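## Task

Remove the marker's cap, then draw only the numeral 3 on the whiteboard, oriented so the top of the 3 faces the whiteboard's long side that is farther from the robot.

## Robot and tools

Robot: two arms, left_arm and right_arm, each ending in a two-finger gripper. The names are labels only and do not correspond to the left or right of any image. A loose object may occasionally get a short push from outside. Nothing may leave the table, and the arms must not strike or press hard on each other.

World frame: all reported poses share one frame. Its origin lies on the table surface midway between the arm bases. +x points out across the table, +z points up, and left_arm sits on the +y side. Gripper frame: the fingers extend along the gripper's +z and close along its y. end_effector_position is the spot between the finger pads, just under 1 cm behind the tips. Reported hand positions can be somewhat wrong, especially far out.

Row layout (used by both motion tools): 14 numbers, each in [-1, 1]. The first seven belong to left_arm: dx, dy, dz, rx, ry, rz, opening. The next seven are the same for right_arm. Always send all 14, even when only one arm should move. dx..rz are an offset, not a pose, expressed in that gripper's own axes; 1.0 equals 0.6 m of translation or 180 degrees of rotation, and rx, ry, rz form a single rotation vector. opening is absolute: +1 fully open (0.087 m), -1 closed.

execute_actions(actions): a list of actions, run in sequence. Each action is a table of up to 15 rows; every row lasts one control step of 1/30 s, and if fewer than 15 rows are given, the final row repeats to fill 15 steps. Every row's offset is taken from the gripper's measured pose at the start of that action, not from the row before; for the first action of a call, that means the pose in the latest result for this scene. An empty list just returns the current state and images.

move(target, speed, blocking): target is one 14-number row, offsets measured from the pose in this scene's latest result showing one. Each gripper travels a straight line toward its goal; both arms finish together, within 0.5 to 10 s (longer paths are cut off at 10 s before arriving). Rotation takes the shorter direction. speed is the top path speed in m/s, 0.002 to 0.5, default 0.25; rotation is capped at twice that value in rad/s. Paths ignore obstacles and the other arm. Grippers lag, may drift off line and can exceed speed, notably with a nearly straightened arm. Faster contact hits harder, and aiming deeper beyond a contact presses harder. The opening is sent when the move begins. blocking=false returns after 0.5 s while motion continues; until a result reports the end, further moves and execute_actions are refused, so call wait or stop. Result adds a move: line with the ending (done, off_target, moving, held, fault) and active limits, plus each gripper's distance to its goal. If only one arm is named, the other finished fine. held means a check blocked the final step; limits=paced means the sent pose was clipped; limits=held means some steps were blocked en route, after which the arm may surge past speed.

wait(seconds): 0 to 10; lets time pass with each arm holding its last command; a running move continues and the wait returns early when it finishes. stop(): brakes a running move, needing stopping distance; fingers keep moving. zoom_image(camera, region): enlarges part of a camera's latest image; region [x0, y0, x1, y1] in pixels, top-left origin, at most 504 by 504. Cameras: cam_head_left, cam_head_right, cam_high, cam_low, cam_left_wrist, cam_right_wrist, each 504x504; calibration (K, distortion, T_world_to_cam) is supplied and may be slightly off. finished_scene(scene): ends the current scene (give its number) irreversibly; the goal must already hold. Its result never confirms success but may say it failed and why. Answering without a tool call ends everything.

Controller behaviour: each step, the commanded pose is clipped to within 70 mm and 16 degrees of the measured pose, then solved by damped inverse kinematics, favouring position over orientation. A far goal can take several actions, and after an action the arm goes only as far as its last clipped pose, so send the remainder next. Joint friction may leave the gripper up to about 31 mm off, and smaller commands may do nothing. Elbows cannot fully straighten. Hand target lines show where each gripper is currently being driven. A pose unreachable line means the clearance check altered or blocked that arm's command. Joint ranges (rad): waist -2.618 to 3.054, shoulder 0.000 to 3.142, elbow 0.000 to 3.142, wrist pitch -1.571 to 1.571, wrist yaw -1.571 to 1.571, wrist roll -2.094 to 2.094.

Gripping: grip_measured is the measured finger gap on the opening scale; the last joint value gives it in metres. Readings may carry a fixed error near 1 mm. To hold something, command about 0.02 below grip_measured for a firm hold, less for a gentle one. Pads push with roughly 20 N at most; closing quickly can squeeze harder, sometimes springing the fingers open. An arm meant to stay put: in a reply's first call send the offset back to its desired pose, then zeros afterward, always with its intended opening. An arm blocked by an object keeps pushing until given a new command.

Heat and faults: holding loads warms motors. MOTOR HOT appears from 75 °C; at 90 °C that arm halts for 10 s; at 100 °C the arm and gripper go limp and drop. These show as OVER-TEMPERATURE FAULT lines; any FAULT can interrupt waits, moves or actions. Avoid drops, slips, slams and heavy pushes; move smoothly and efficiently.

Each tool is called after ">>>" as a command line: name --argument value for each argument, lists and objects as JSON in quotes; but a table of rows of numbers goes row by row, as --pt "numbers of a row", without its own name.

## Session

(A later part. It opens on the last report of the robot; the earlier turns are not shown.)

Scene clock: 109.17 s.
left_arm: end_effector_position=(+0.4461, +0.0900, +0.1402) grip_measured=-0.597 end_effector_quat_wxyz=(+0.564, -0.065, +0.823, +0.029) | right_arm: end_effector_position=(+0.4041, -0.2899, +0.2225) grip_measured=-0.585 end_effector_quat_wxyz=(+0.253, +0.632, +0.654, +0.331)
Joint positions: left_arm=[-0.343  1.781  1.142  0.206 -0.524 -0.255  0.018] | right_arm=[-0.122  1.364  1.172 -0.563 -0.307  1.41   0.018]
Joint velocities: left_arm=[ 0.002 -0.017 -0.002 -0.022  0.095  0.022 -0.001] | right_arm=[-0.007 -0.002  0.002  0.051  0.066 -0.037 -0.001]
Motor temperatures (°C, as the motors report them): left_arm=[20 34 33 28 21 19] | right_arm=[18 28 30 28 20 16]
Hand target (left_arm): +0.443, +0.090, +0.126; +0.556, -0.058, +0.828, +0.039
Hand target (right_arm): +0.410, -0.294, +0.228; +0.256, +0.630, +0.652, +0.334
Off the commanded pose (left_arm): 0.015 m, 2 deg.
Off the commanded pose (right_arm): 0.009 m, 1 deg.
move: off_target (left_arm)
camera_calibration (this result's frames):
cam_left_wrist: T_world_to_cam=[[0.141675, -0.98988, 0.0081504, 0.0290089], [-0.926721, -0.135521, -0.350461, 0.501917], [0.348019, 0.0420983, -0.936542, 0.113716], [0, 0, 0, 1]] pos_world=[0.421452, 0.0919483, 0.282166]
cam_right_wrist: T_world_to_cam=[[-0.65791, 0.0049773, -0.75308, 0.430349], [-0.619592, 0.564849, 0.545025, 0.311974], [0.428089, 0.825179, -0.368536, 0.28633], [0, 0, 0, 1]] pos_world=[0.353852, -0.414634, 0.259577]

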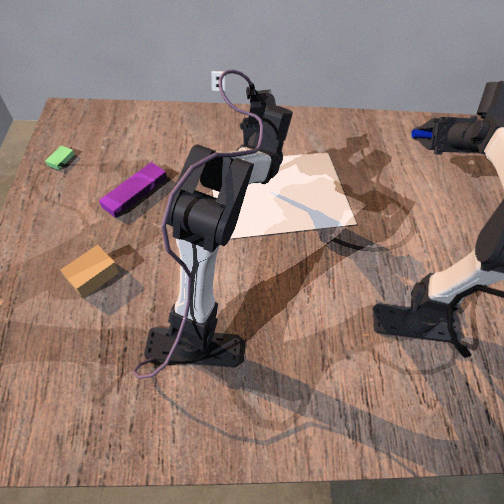

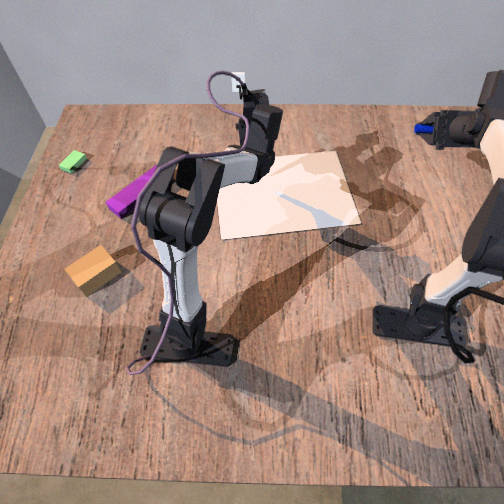

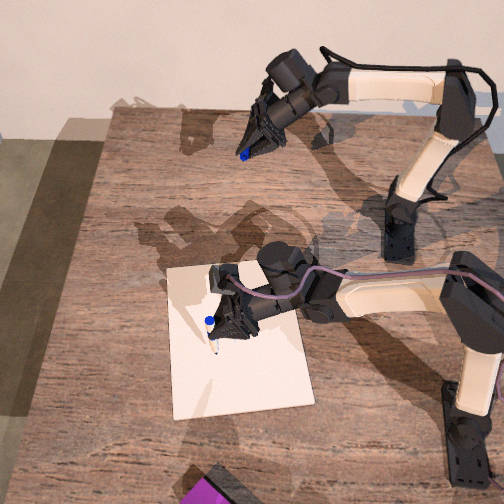

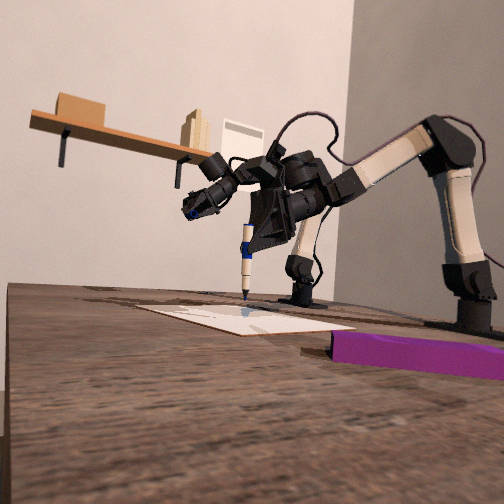

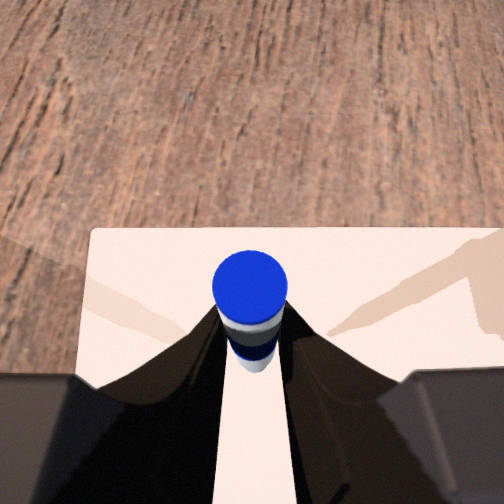

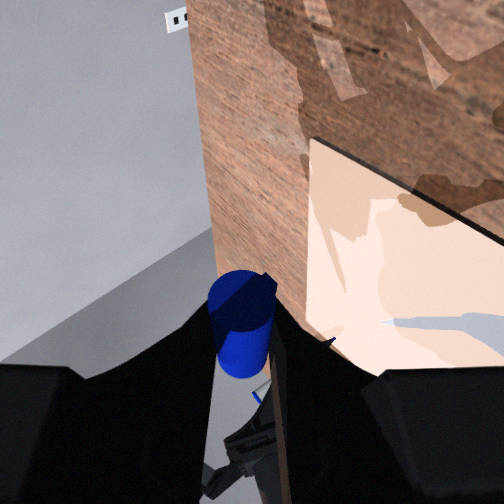

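>>> move --target '[0.081,0,0.058,-0.004,0.006,0.006,-0.7,0,0,0,0,0,0,-0.65]' --speed 0.05

>>> zoom_image --camera "cam_low" --region '[190,260,290,360]'

Scene clock: 115.97 s.
left_arm: end_effector_position=(+0.4631, +0.0841, +0.1031) grip_measured=-0.597 end_effector_quat_wxyz=(+0.569, -0.067, +0.819, +0.028) | right_arm: end_effector_position=(+0.4040, -0.2899, +0.2225) grip_measured=-0.585 end_effector_quat_wxyz=(+0.253, +0.632, +0.654, +0.331)
Joint positions: left_arm=[-0.34   1.906  1.128  0.362 -0.525 -0.251  0.018] | right_arm=[-0.122  1.364  1.172 -0.563 -0.307  1.41   0.018]
Joint velocities: left_arm=[-0.022 -0.012 -0.002  0.051  0.095  0.007 -0.   ] | right_arm=[-0.002  0.002  0.002  0.081 -0.007 -0.051 -0.001]
Motor temperatures (°C, as the motors report them): left_arm=[20 34 33 29 21 19] | right_arm=[18 27 31 28 20 16]
Hand target (left_arm): +0.460, +0.090, +0.083; +0.555, -0.061, +0.829, +0.039
Hand target (right_arm): +0.404, -0.290, +0.222; +0.253, +0.632, +0.654, +0.331
Off the commanded pose (left_arm): 0.022 m, 2 deg.
Off the commanded pose (right_arm): 0.000 m, 0 deg.
move: off_target (left_arm)
camera_calibration (this result's frames):
cam_left_wrist: T_world_to_cam=[[0.143881, -0.989506, 0.0132842, 0.0194976], [-0.921201, -0.138829, -0.363478, 0.502897], [0.361508, 0.04006, -0.931508, 0.0666821], [0, 0, 0, 1]] pos_world=[0.436358, 0.0864382, 0.244648]
cam_right_wrist: T_world_to_cam=[[-0.65783, 0.0046056, -0.753153, 0.43022], [-0.619949, 0.56454, 0.544937, 0.311993], [0.427695, 0.825393, -0.368516, 0.286507], [0, 0, 0, 1]] pos_world=[0.353894, -0.414595, 0.259588]

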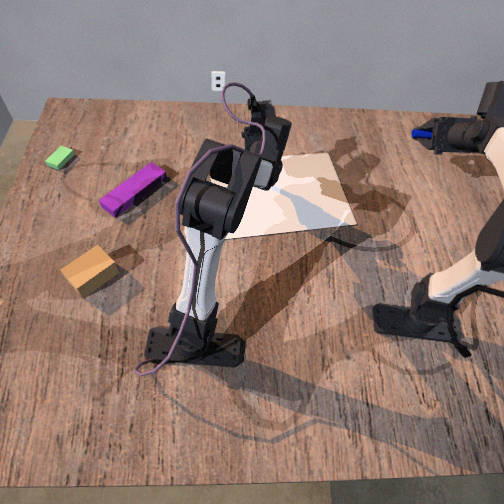

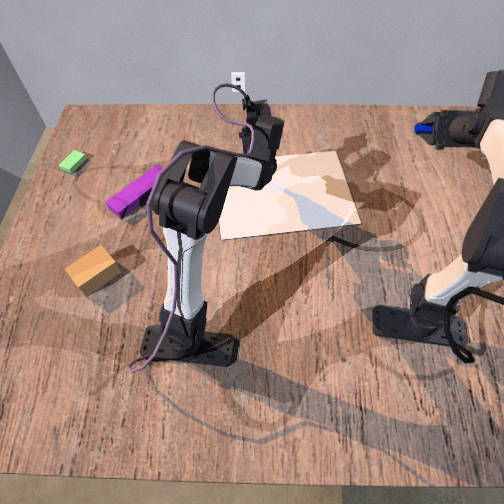

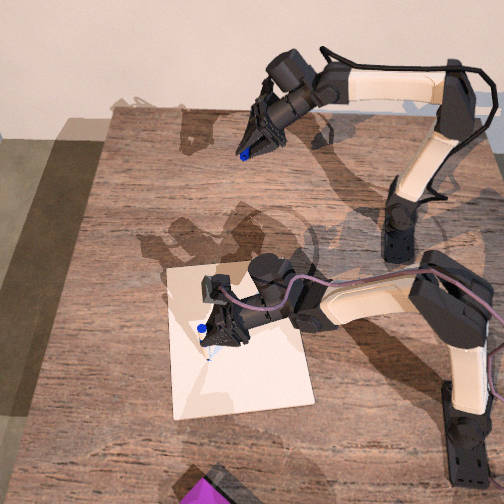

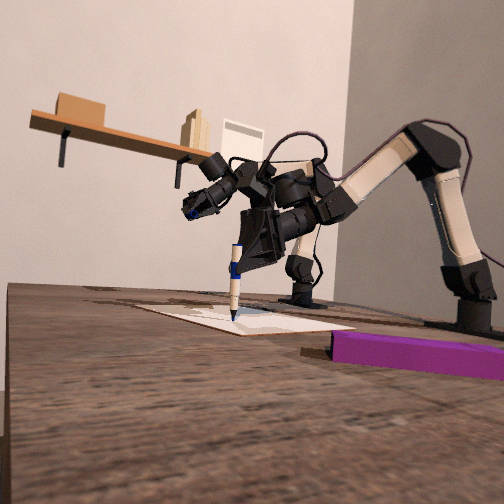

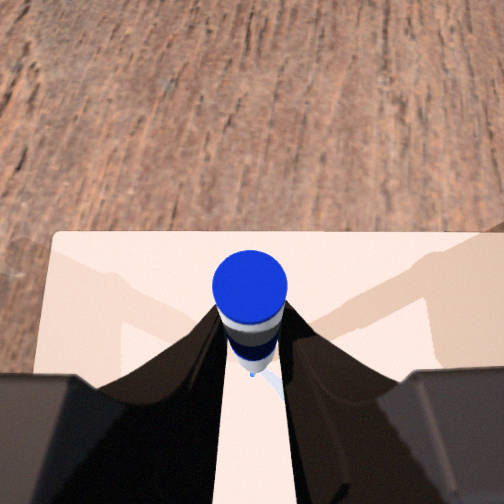

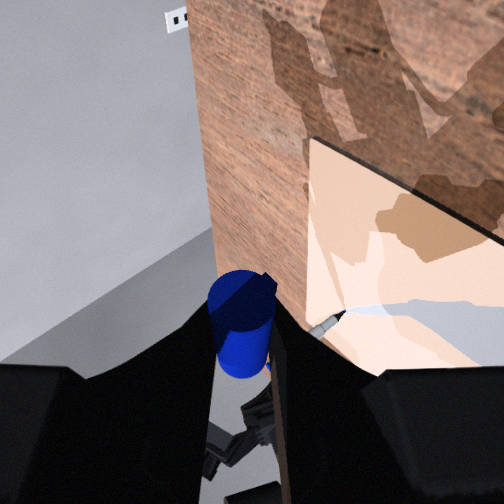

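Region (190, 260, 290, 360) of cam_low's 504x504 image, scaled by 5.040, with more detail than that image has.

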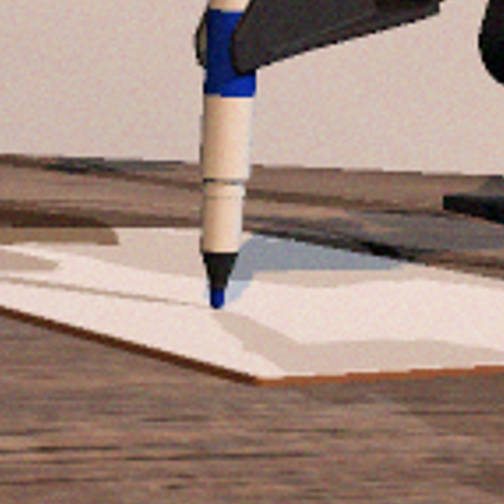

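>>> execute_actions --actions '[[[0.024,-0.004,0.016,-0.005,0.01,0.007,-0.7,0,0,0,0,0,0,-0.65],[0.022,-0.01,0.021,-0.005,0.01,0.007,-0.7,0,0,0,0,0,0,-0.65],[0.02,-0.016,0.026,-0.005,0.01,0.007,-0.7,0,0,0,0,0,0,-0.65],[0.018,-0.022,0.031,-0.005,0.01,0.007,-0.7,0,0,0,0,0,0,-0.65],[0.017,-0.029,0.034,-0.005,0.01,0.007,-0.7,0,0,0,0,0,0,-0.65],[0.017,-0.036,0.036,-0.005,0.01,0.007,-0.7,0,0,0,0,0,0,-0.65],[0.017,-0.044,0.038,-0.005,0.01,0.007,-0.7,0,0,0,0,0,0,-0.65],[0.017,-0.052,0.038,-0.005,0.01,0.007,-0.7,0,0,0,0,0,0,-0.65],[0.017,-0.06,0.038,-0.005,0.01,0.007,-0.7,0,0,0,0,0,0,-0.65],[0.018,-0.068,0.036,-0.005,0.01,0.007,-0.7,0,0,0,0,0,0,-0.65],[0.019,-0.075,0.034,-0.005,0.01,0.007,-0.7,0,0,0,0,0,0,-0.65],[0.02,-0.082,0.031,-0.005,0.01,0.007,-0.7,0,0,0,0,0,0,-0.65],[0.022,-0.088,0.026,-0.005,0.01,0.007,-0.7,0,0,0,0,0,0,-0.65],[0.024,-0.094,0.021,-0.005,0.01,0.007,-0.7,0,0,0,0,0,0,-0.65]]]'

>>> wait --seconds 0.4

>>> zoom_image --camera "cam_high" --region '[160,260,320,420]'

Scene clock: 127.97 s.
left_arm: end_effector_position=(+0.4851, +0.0320, +0.1042) grip_measured=-0.597 end_effector_quat_wxyz=(+0.576, -0.060, +0.815, +0.021) | right_arm: end_effector_position=(+0.4040, -0.2899, +0.2225) grip_measured=-0.585 end_effector_quat_wxyz=(+0.253, +0.632, +0.654, +0.331)
Joint positions: left_arm=[-0.423  2.043  1.322  0.307 -0.586 -0.274  0.018] | right_arm=[-0.122  1.364  1.172 -0.563 -0.307  1.41   0.018]
Joint velocities: left_arm=[-0.32  -0.002  0.066 -0.154 -0.168 -0.168 -0.   ] | right_arm=[-0.002 -0.012  0.017 -0.007  0.066  0.022  0.   ]
Motor temperatures (°C, as the motors report them): left_arm=[20 34 32 30 21 19] | right_arm=[18 27 30 29 20 16]
Hand target (left_arm): +0.478, +0.029, +0.088; +0.558, -0.062, +0.827, +0.039
Hand target (right_arm): +0.404, -0.290, +0.222; +0.253, +0.632, +0.654, +0.331
Off the commanded pose (left_arm): 0.019 m, 4 deg.
Off the commanded pose (right_arm): 0.000 m, 0 deg.
camera_calibration (this result's frames):
cam_left_wrist: T_world_to_cam=[[0.124078, -0.992141, 0.0161441, -0.0258858], [-0.917835, -0.120937, -0.378092, 0.515621], [0.377073, 0.0320951, -0.925627, 0.0539905], [0, 0, 0, 1]] pos_world=[0.456109, 0.0349426, 0.245345]
cam_right_wrist: T_world_to_cam=[[-0.65783, 0.0046056, -0.753153, 0.43022], [-0.619949, 0.56454, 0.544937, 0.311993], [0.427695, 0.825393, -0.368516, 0.286507], [0, 0, 0, 1]] pos_world=[0.353894, -0.414595, 0.259588]

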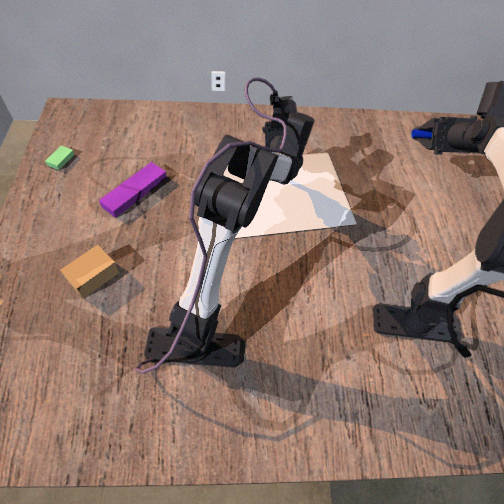

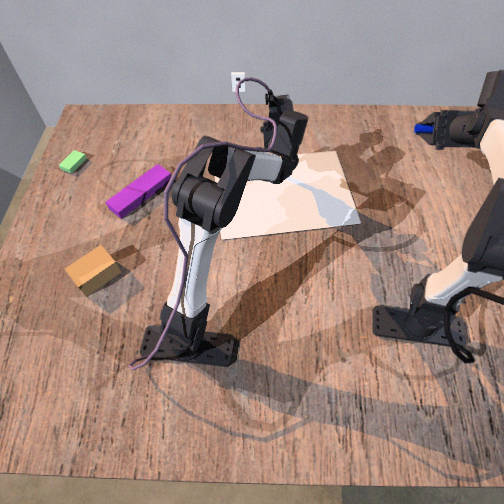

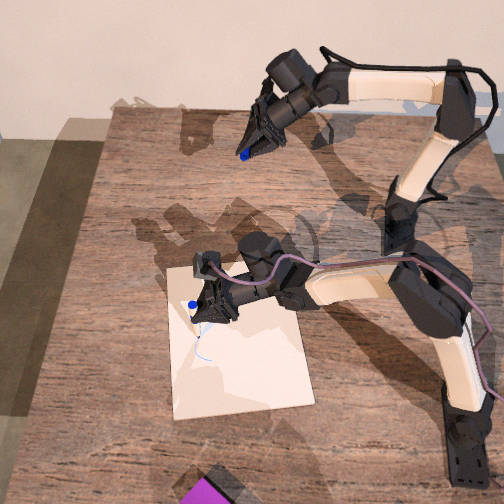

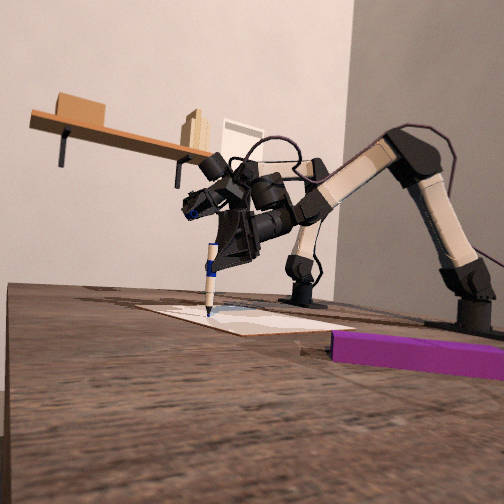

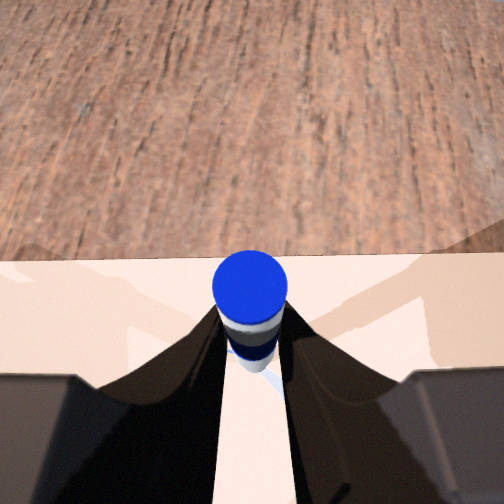

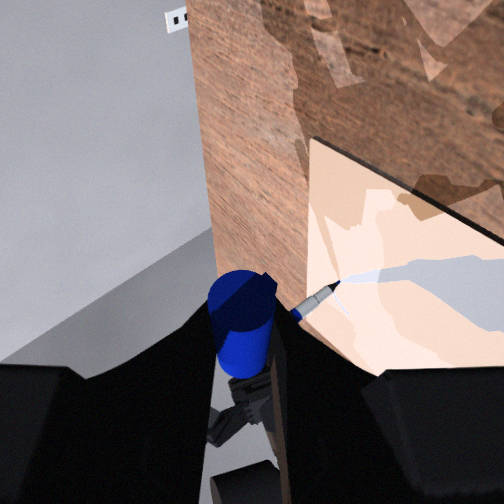

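Scene clock: 128.37 s.
left_arm: end_effector_position=(+0.4800, +0.0243, +0.1040) grip_measured=-0.597 end_effector_quat_wxyz=(+0.575, -0.062, +0.816, +0.022) | right_arm: end_effector_position=(+0.4040, -0.2899, +0.2225) grip_measured=-0.585 end_effector_quat_wxyz=(+0.253, +0.632, +0.654, +0.331)
Joint positions: left_arm=[-0.446  2.043  1.327  0.29  -0.61  -0.291  0.018] | right_arm=[-0.122  1.364  1.172 -0.563 -0.307  1.41   0.018]
Joint velocities: left_arm=[-0.012 -0.017 -0.002 -0.051 -0.037 -0.037 -0.   ] | right_arm=[-0.002  0.012 -0.007 -0.051  0.007  0.007  0.   ]
Motor temperatures (°C, as the motors report them): left_arm=[20 34 32 30 21 19] | right_arm=[18 27 30 29 20 16]
Hand target (left_arm): +0.478, +0.029, +0.088; +0.558, -0.062, +0.827, +0.039
Hand target (right_arm): +0.404, -0.290, +0.222; +0.253, +0.632, +0.654, +0.331
Off the commanded pose (left_arm): 0.018 m, 3 deg.
Off the commanded pose (right_arm): 0.000 m, 0 deg.
wait: 0.40 s; at rest by 0.37 s
camera_calibration (this result's frames):
cam_left_wrist: T_world_to_cam=[[0.129222, -0.991468, 0.017095, -0.0355052], [-0.918549, -0.126178, -0.37463, 0.510063], [0.373591, 0.032708, -0.927017, 0.057715], [0, 0, 0, 1]] pos_world=[0.451544, 0.0272686, 0.245195]
cam_right_wrist: T_world_to_cam=[[-0.65783, 0.0046056, -0.753153, 0.43022], [-0.619949, 0.56454, 0.544937, 0.311993], [0.427695, 0.825393, -0.368516, 0.286507], [0, 0, 0, 1]] pos_world=[0.353894, -0.414595, 0.259588]

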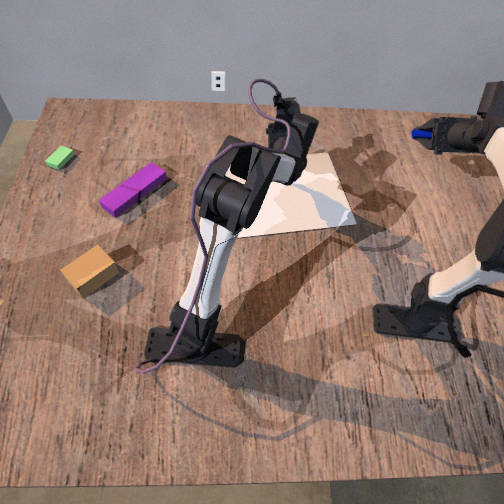

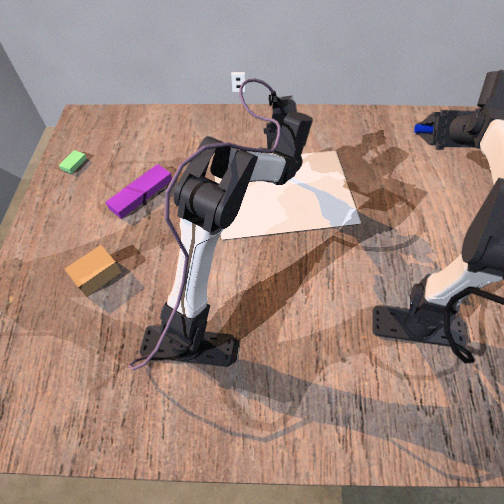

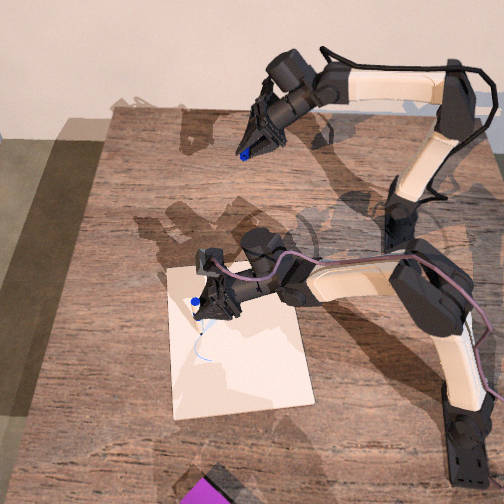

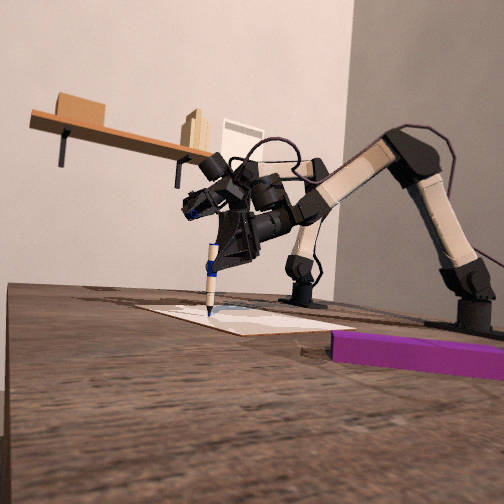

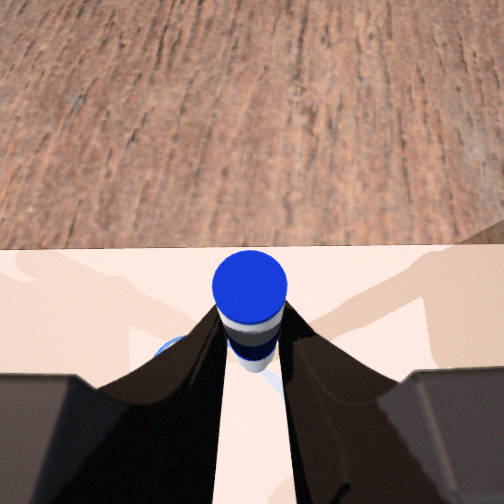

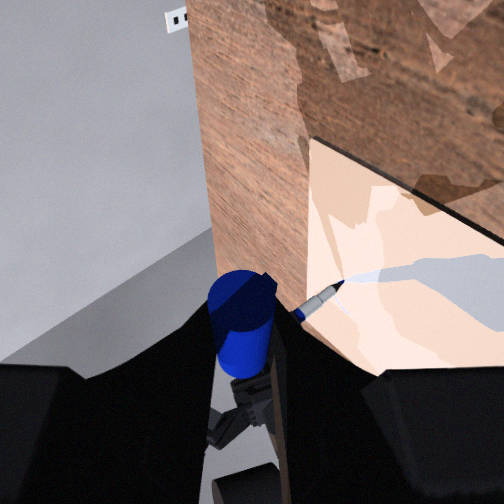

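Region (160, 260, 320, 420) of cam_high's 504x504 image, scaled by 3.150, with more detail than that image has.

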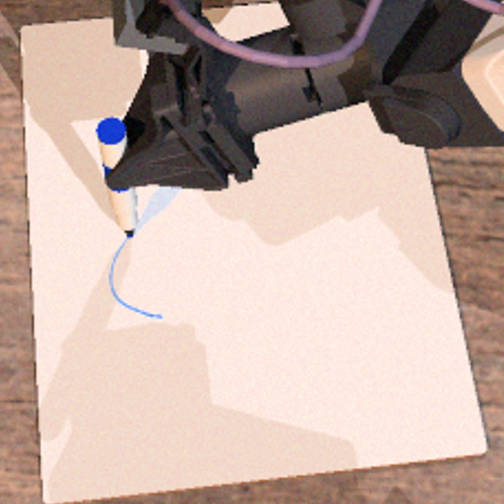

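>>> execute_actions --actions '[[[0.025,0.002,-0.002,-0.008,0.012,0.006,-0.7,0,0,0,0,0,0,-0.65],[0.027,-0.002,-0.008,-0.008,0.012,0.006,-0.7,0,0,0,0,0,0,-0.65],[0.029,-0.005,-0.015,-0.008,0.012,0.006,-0.7,0,0,0,0,0,0,-0.65],[0.032,-0.007,-0.022,-0.008,0.012,0.006,-0.7,0,0,0,0,0,0,-0.65],[0.034,-0.008,-0.029,-0.008,0.012,0.006,-0.7,0,0,0,0,0,0,-0.65],[0.037,-0.008,-0.036,-0.008,0.012,0.006,-0.7,0,0,0,0,0,0,-0.65],[0.039,-0.007,-0.043,-0.008,0.012,0.006,-0.7,0,0,0,0,0,0,-0.65],[0.042,-0.005,-0.05,-0.008,0.012,0.006,-0.7,0,0,0,0,0,0,-0.65],[0.044,-0.002,-0.057,-0.008,0.012,0.006,-0.7,0,0,0,0,0,0,-0.65],[0.047,0.002,-0.064,-0.008,0.012,0.006,-0.7,0,0,0,0,0,0,-0.65],[0.049,0.007,-0.07,-0.008,0.012,0.006,-0.7,0,0,0,0,0,0,-0.65],[0.051,0.013,-0.076,-0.008,0.012,0.006,-0.7,0,0,0,0,0,0,-0.65],[0.053,0.019,-0.081,-0.008,0.012,0.006,-0.7,0,0,0,0,0,0,-0.65]]]'

>>> wait --seconds 0.4

>>> zoom_image --camera "cam_high" --region '[160,260,320,420]'

Scene clock: 139.70 s.
left_arm: end_effector_position=(+0.4331, +0.0203, +0.1025) grip_measured=-0.597 end_effector_quat_wxyz=(+0.569, -0.061, +0.820, +0.025) | right_arm: end_effector_position=(+0.4040, -0.2899, +0.2225) grip_measured=-0.585 end_effector_quat_wxyz=(+0.253, +0.632, +0.654, +0.331)
Joint positions: left_arm=[-0.515  1.922  1.164  0.293 -0.671 -0.332  0.018] | right_arm=[-0.122  1.364  1.172 -0.563 -0.307  1.41   0.018]
Joint velocities: left_arm=[ 0.002 -0.232 -0.325 -0.051 -0.081 -0.022 -0.001] | right_arm=[-0.002 -0.012 -0.017 -0.007 -0.022 -0.022 -0.   ]
Motor temperatures (°C, as the motors report them): left_arm=[20 35 33 29 21 19] | right_arm=[18 27 30 29 20 16]
Hand target (left_arm): +0.423, +0.028, +0.090; +0.558, -0.062, +0.827, +0.037
Hand target (right_arm): +0.404, -0.290, +0.222; +0.253, +0.632, +0.654, +0.331
Off the commanded pose (left_arm): 0.018 m, 2 deg.
Off the commanded pose (right_arm): 0.000 m, 0 deg.
camera_calibration (this result's frames):
cam_left_wrist: T_world_to_cam=[[0.13036, -0.991421, 0.0095317, -0.033051], [-0.923828, -0.124951, -0.361842, 0.466872], [0.359929, 0.0383641, -0.932191, 0.0803328], [0, 0, 0, 1]] pos_world=[0.406703, 0.0224868, 0.244134]
cam_right_wrist: T_world_to_cam=[[-0.65783, 0.0046056, -0.753153, 0.43022], [-0.619949, 0.56454, 0.544937, 0.311993], [0.427695, 0.825393, -0.368516, 0.286507], [0, 0, 0, 1]] pos_world=[0.353894, -0.414595, 0.259588]

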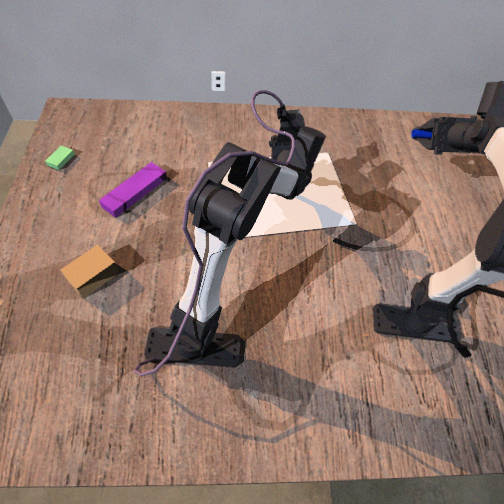

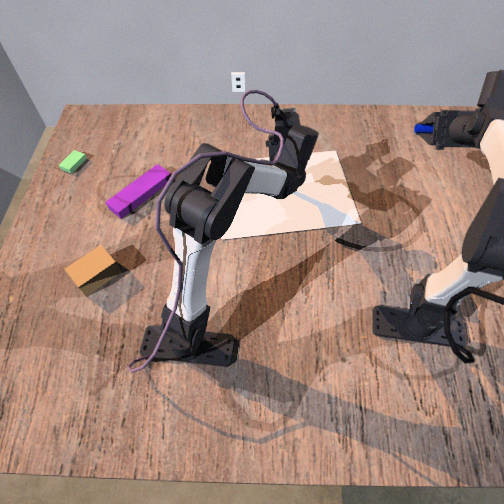

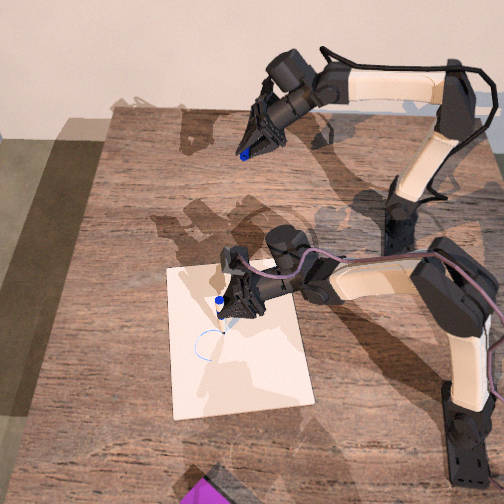

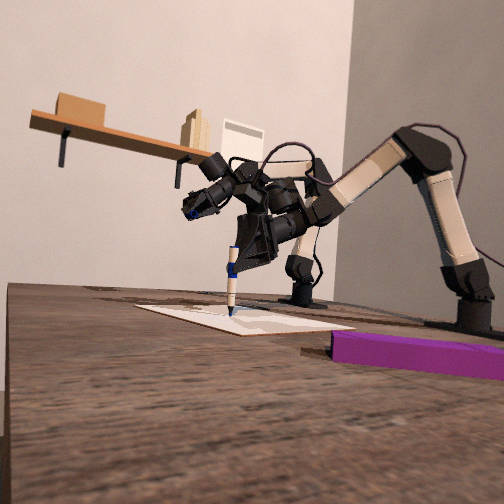

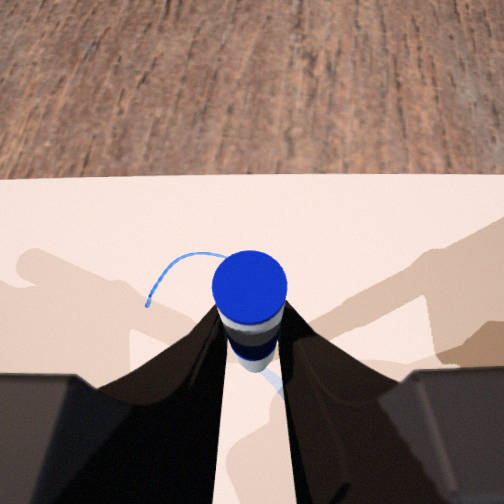

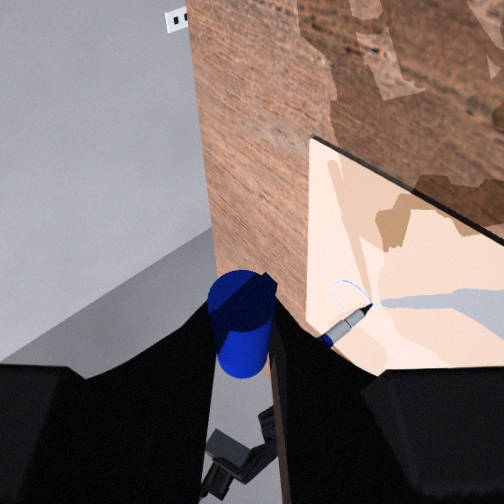

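Scene clock: 140.10 s.
left_arm: end_effector_position=(+0.4311, +0.0225, +0.1024) grip_measured=-0.597 end_effector_quat_wxyz=(+0.569, -0.065, +0.819, +0.026) | right_arm: end_effector_position=(+0.4040, -0.2899, +0.2225) grip_measured=-0.585 end_effector_quat_wxyz=(+0.253, +0.632, +0.654, +0.331)
Joint positions: left_arm=[-0.515  1.914  1.151  0.297 -0.677 -0.338  0.018] | right_arm=[-0.122  1.364  1.172 -0.563 -0.307  1.41   0.018]
Joint velocities: left_arm=[-0.002 -0.002  0.002 -0.11  -0.081  0.051  0.   ] | right_arm=[ 0.007 -0.002 -0.007 -0.037  0.037 -0.007 -0.   ]
Motor temperatures (°C, as the motors report them): left_arm=[20 35 33 29 21 19] | right_arm=[18 27 30 29 20 16]
Hand target (left_arm): +0.423, +0.028, +0.090; +0.558, -0.062, +0.827, +0.037
Hand target (right_arm): +0.404, -0.290, +0.222; +0.253, +0.632, +0.654, +0.331
Off the commanded pose (left_arm): 0.016 m, 2 deg.
Off the commanded pose (right_arm): 0.000 m, 0 deg.
wait: 0.40 s; at rest by 0.20 s
camera_calibration (this result's frames):
cam_left_wrist: T_world_to_cam=[[0.137524, -0.990408, 0.0133526, -0.0340911], [-0.922108, -0.132939, -0.363378, 0.464815], [0.361668, 0.0376605, -0.931546, 0.0800885], [0, 0, 0, 1]] pos_world=[0.404333, 0.0250116, 0.243965]
cam_right_wrist: T_world_to_cam=[[-0.65783, 0.0046056, -0.753153, 0.43022], [-0.619949, 0.56454, 0.544937, 0.311993], [0.427695, 0.825393, -0.368516, 0.286507], [0, 0, 0, 1]] pos_world=[0.353894, -0.414595, 0.259588]

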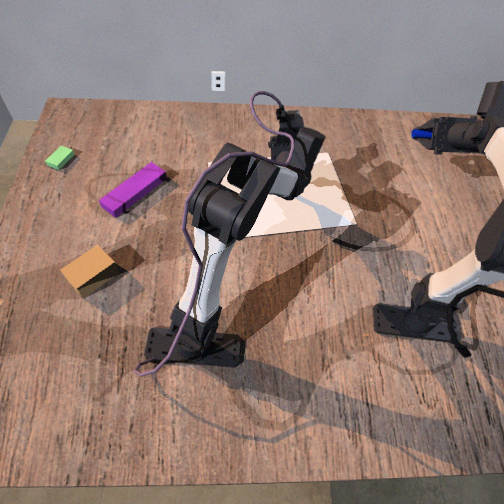

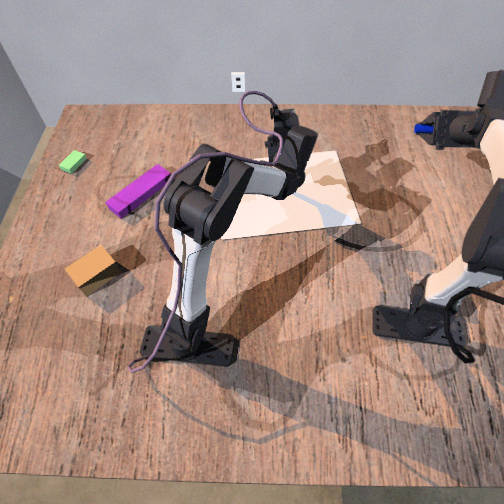

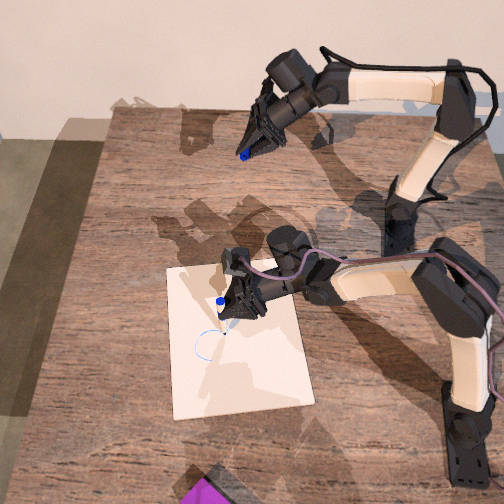

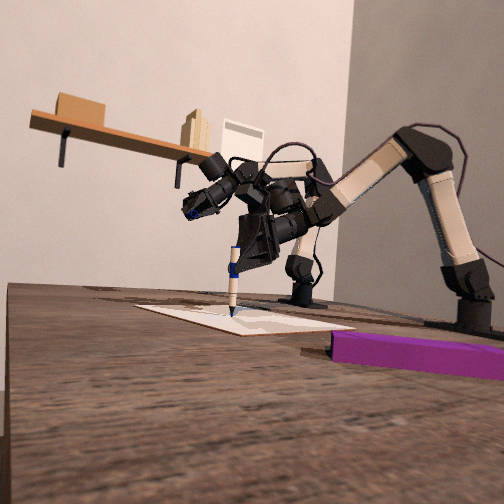

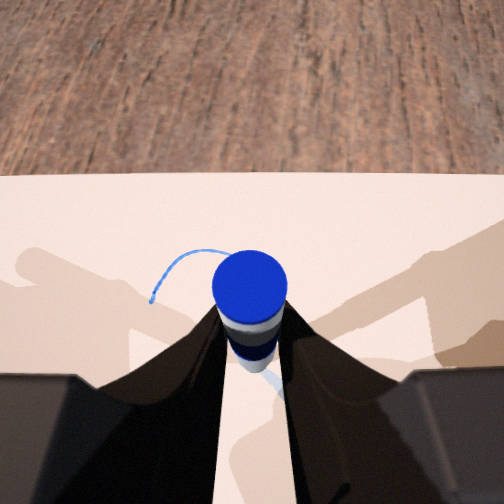

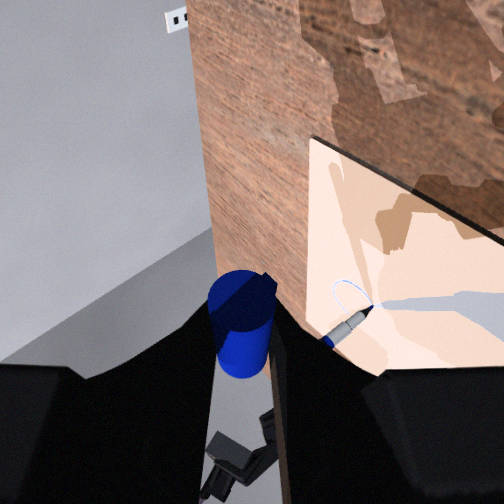

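Region (160, 260, 320, 420) of cam_high's 504x504 image, scaled by 3.150, with more detail than that image has.

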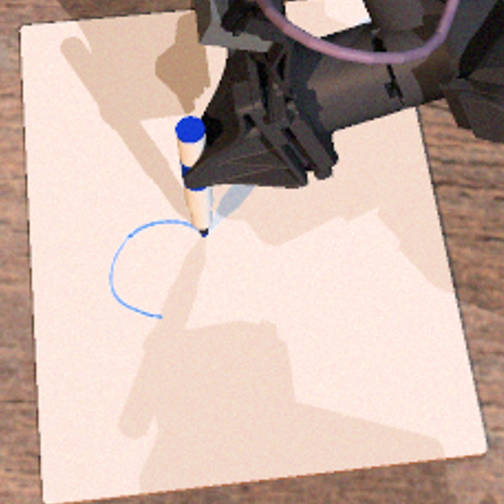

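>>> execute_actions --actions '[[[0.026,0.016,-0.008,-0.005,0.009,0.006,-0.7,0,0,0,0,0,0,-0.65],[0.028,0.022,-0.014,-0.005,0.009,0.006,-0.7,0,0,0,0,0,0,-0.65],[0.03,0.028,-0.019,-0.005,0.009,0.006,-0.7,0,0,0,0,0,0,-0.65],[0.031,0.035,-0.023,-0.005,0.009,0.006,-0.7,0,0,0,0,0,0,-0.65],[0.032,0.042,-0.026,-0.005,0.009,0.006,-0.7,0,0,0,0,0,0,-0.65],[0.033,0.049,-0.028,-0.005,0.009,0.006,-0.7,0,0,0,0,0,0,-0.65],[0.033,0.056,-0.03,-0.005,0.009,0.006,-0.7,0,0,0,0,0,0,-0.65],[0.033,0.063,-0.031,-0.005,0.009,0.006,-0.7,0,0,0,0,0,0,-0.65]],[[0.026,-0.004,0.008,-0.005,0.009,0.006,-0.7,0,0,0,0,0,0,-0.65],[0.027,-0.01,0.008,-0.005,0.009,0.006,-0.7,0,0,0,0,0,0,-0.65],[0.027,-0.016,0.007,-0.005,0.009,0.006,-0.7,0,0,0,0,0,0,-0.65],[0.028,-0.022,0.006,-0.005,0.009,0.006,-0.7,0,0,0,0,0,0,-0.65],[0.029,-0.028,0.004,-0.005,0.009,0.006,-0.7,0,0,0,0,0,0,-0.65],[0.03,-0.034,0.001,-0.005,0.009,0.006,-0.7,0,0,0,0,0,0,-0.65],[0.032,-0.04,-0.003,-0.005,0.009,0.006,-0.7,0,0,0,0,0,0,-0.65],[0.033,-0.046,-0.007,-0.005,0.009,0.006,-0.7,0,0,0,0,0,0,-0.65],[0.035,-0.051,-0.012,-0.005,0.009,0.006,-0.7,0,0,0,0,0,0,-0.65],[0.037,-0.056,-0.017,-0.005,0.009,0.006,-0.7,0,0,0,0,0,0,-0.65],[0.039,-0.06,-0.023,-0.005,0.009,0.006,-0.7,0,0,0,0,0,0,-0.65]]]'

>>> wait --seconds 0.3

>>> zoom_image --camera "cam_high" --region '[160,260,320,420]'

Scene clock: 163.23 s.
left_arm: end_effector_position=(+0.3965, +0.0055, +0.1021) grip_measured=-0.597 end_effector_quat_wxyz=(+0.576, -0.069, +0.814, +0.018) | right_arm: end_effector_position=(+0.4040, -0.2899, +0.2225) grip_measured=-0.585 end_effector_quat_wxyz=(+0.253, +0.632, +0.654, +0.331)
Joint positions: left_arm=[-0.603  1.853  1.057  0.319 -0.752 -0.393  0.018] | right_arm=[-0.122  1.364  1.172 -0.563 -0.307  1.41   0.018]
Joint velocities: left_arm=[-0.061 -0.012  0.027 -0.007 -0.095 -0.183 -0.001] | right_arm=[-0.002 -0.002  0.012 -0.022 -0.051  0.037  0.001]
Motor temperatures (°C, as the motors report them): left_arm=[20 37 32 30 21 19] | right_arm=[18 27 31 29 20 16]
Hand target (left_arm): +0.393, +0.011, +0.087; +0.559, -0.070, +0.825, +0.039
Hand target (right_arm): +0.404, -0.290, +0.222; +0.253, +0.632, +0.654, +0.331
Off the commanded pose (left_arm): 0.017 m, 4 deg.
Off the commanded pose (right_arm): 0.000 m, 0 deg.
camera_calibration (this result's frames):
cam_left_wrist: T_world_to_cam=[[0.134154, -0.990423, 0.0326205, -0.0468309], [-0.915727, -0.136483, -0.377911, 0.42958], [0.378745, 0.0208268, -0.925267, 0.0856196], [0, 0, 0, 1]] pos_world=[0.367232, 0.0104647, 0.243092]
cam_right_wrist: T_world_to_cam=[[-0.65783, 0.0046056, -0.753153, 0.43022], [-0.619949, 0.56454, 0.544937, 0.311993], [0.427695, 0.825393, -0.368516, 0.286507], [0, 0, 0, 1]] pos_world=[0.353894, -0.414595, 0.259588]

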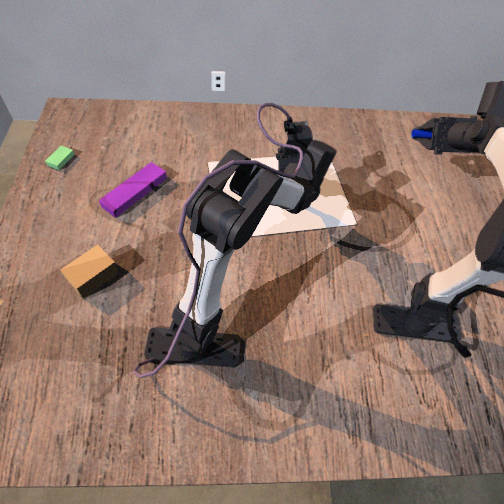

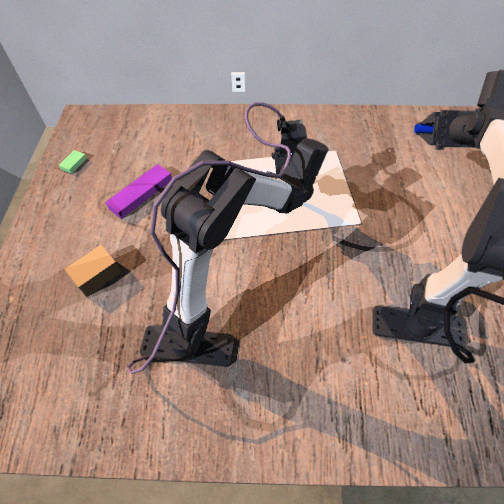

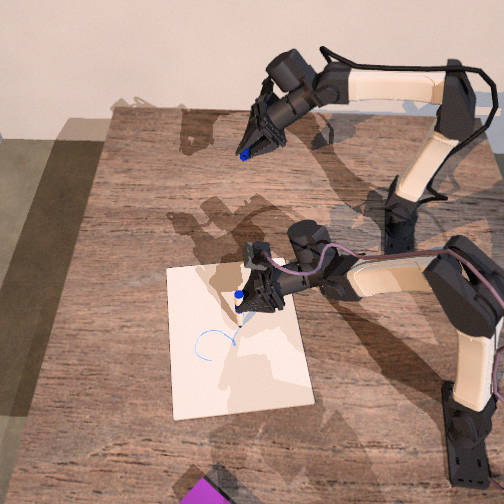

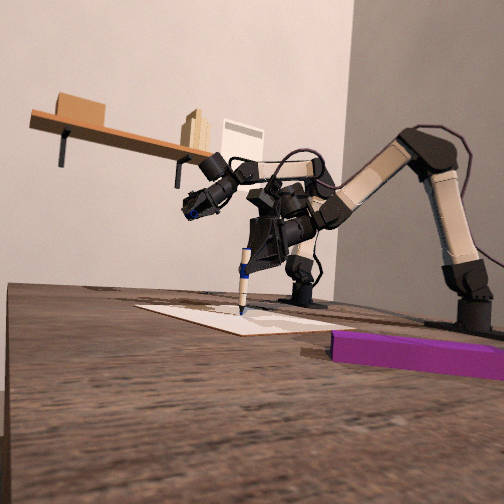

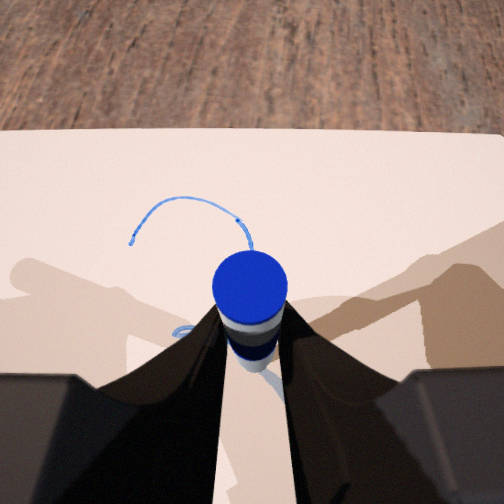

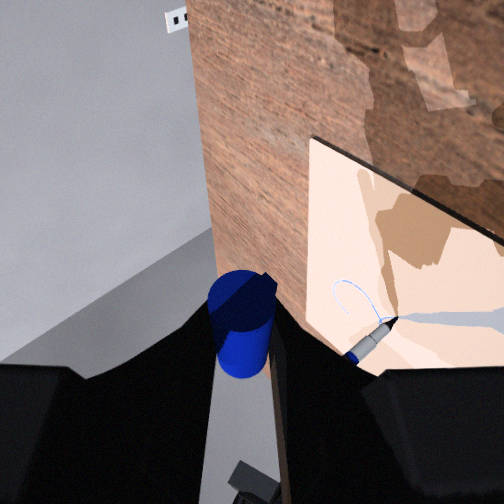

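Scene clock: 163.53 s.
left_arm: end_effector_position=(+0.3961, +0.0069, +0.1019) grip_measured=-0.597 end_effector_quat_wxyz=(+0.576, -0.076, +0.814, +0.019) | right_arm: end_effector_position=(+0.4040, -0.2899, +0.2225) grip_measured=-0.585 end_effector_quat_wxyz=(+0.253, +0.632, +0.654, +0.331)
Joint positions: left_arm=[-0.604  1.853  1.059  0.31  -0.764 -0.408  0.018] | right_arm=[-0.122  1.364  1.172 -0.563 -0.307  1.41   0.018]
Joint velocities: left_arm=[ 0.017 -0.017  0.007 -0.037  0.037  0.007  0.   ] | right_arm=[-0.012 -0.022 -0.002  0.007 -0.022  0.022 -0.001]
Motor temperatures (°C, as the motors report them): left_arm=[20 37 32 30 21 19] | right_arm=[18 27 31 29 20 16]
Hand target (left_arm): +0.393, +0.011, +0.087; +0.559, -0.070, +0.825, +0.039
Hand target (right_arm): +0.404, -0.290, +0.222; +0.253, +0.632, +0.654, +0.331
Off the commanded pose (left_arm): 0.017 m, 3 deg.
Off the commanded pose (right_arm): 0.000 m, 0 deg.
wait: 0.30 s; at rest by 0.27 s
camera_calibration (this result's frames):
cam_left_wrist: T_world_to_cam=[[0.148634, -0.988134, 0.0387082, -0.0517876], [-0.913651, -0.152196, -0.376933, 0.428518], [0.378352, 0.0206593, -0.925431, 0.0857773], [0, 0, 0, 1]] pos_world=[0.366759, 0.0122735, 0.242909]
cam_right_wrist: T_world_to_cam=[[-0.65783, 0.0046056, -0.753153, 0.43022], [-0.619949, 0.56454, 0.544937, 0.311993], [0.427695, 0.825393, -0.368516, 0.286507], [0, 0, 0, 1]] pos_world=[0.353894, -0.414595, 0.259588]

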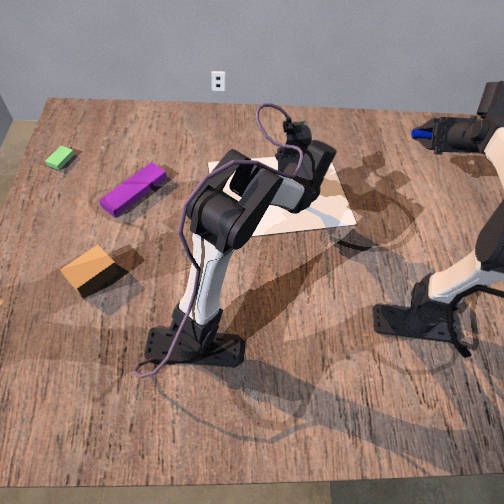

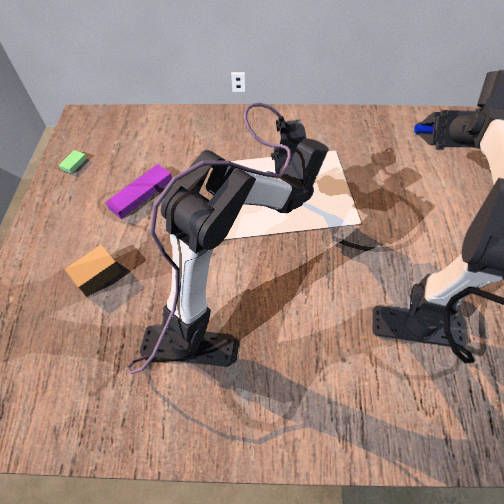

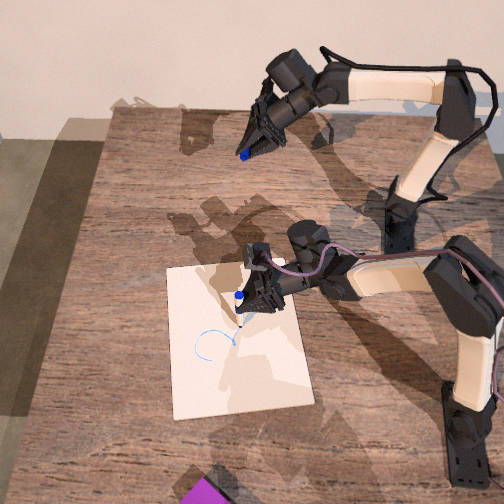

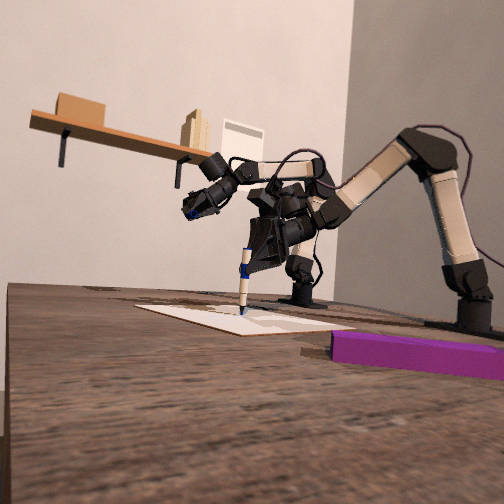

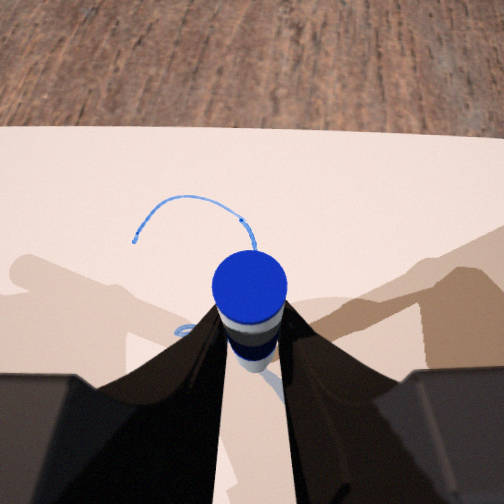

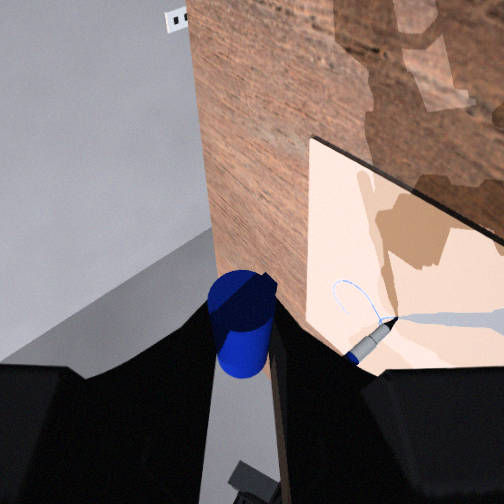

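Region (160, 260, 320, 420) of cam_high's 504x504 image, scaled by 3.150, with more detail than that image has.

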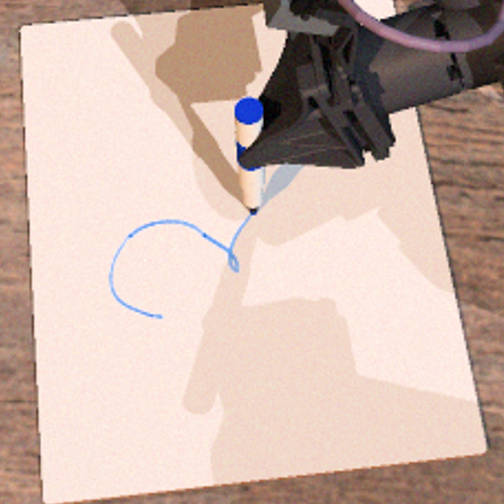

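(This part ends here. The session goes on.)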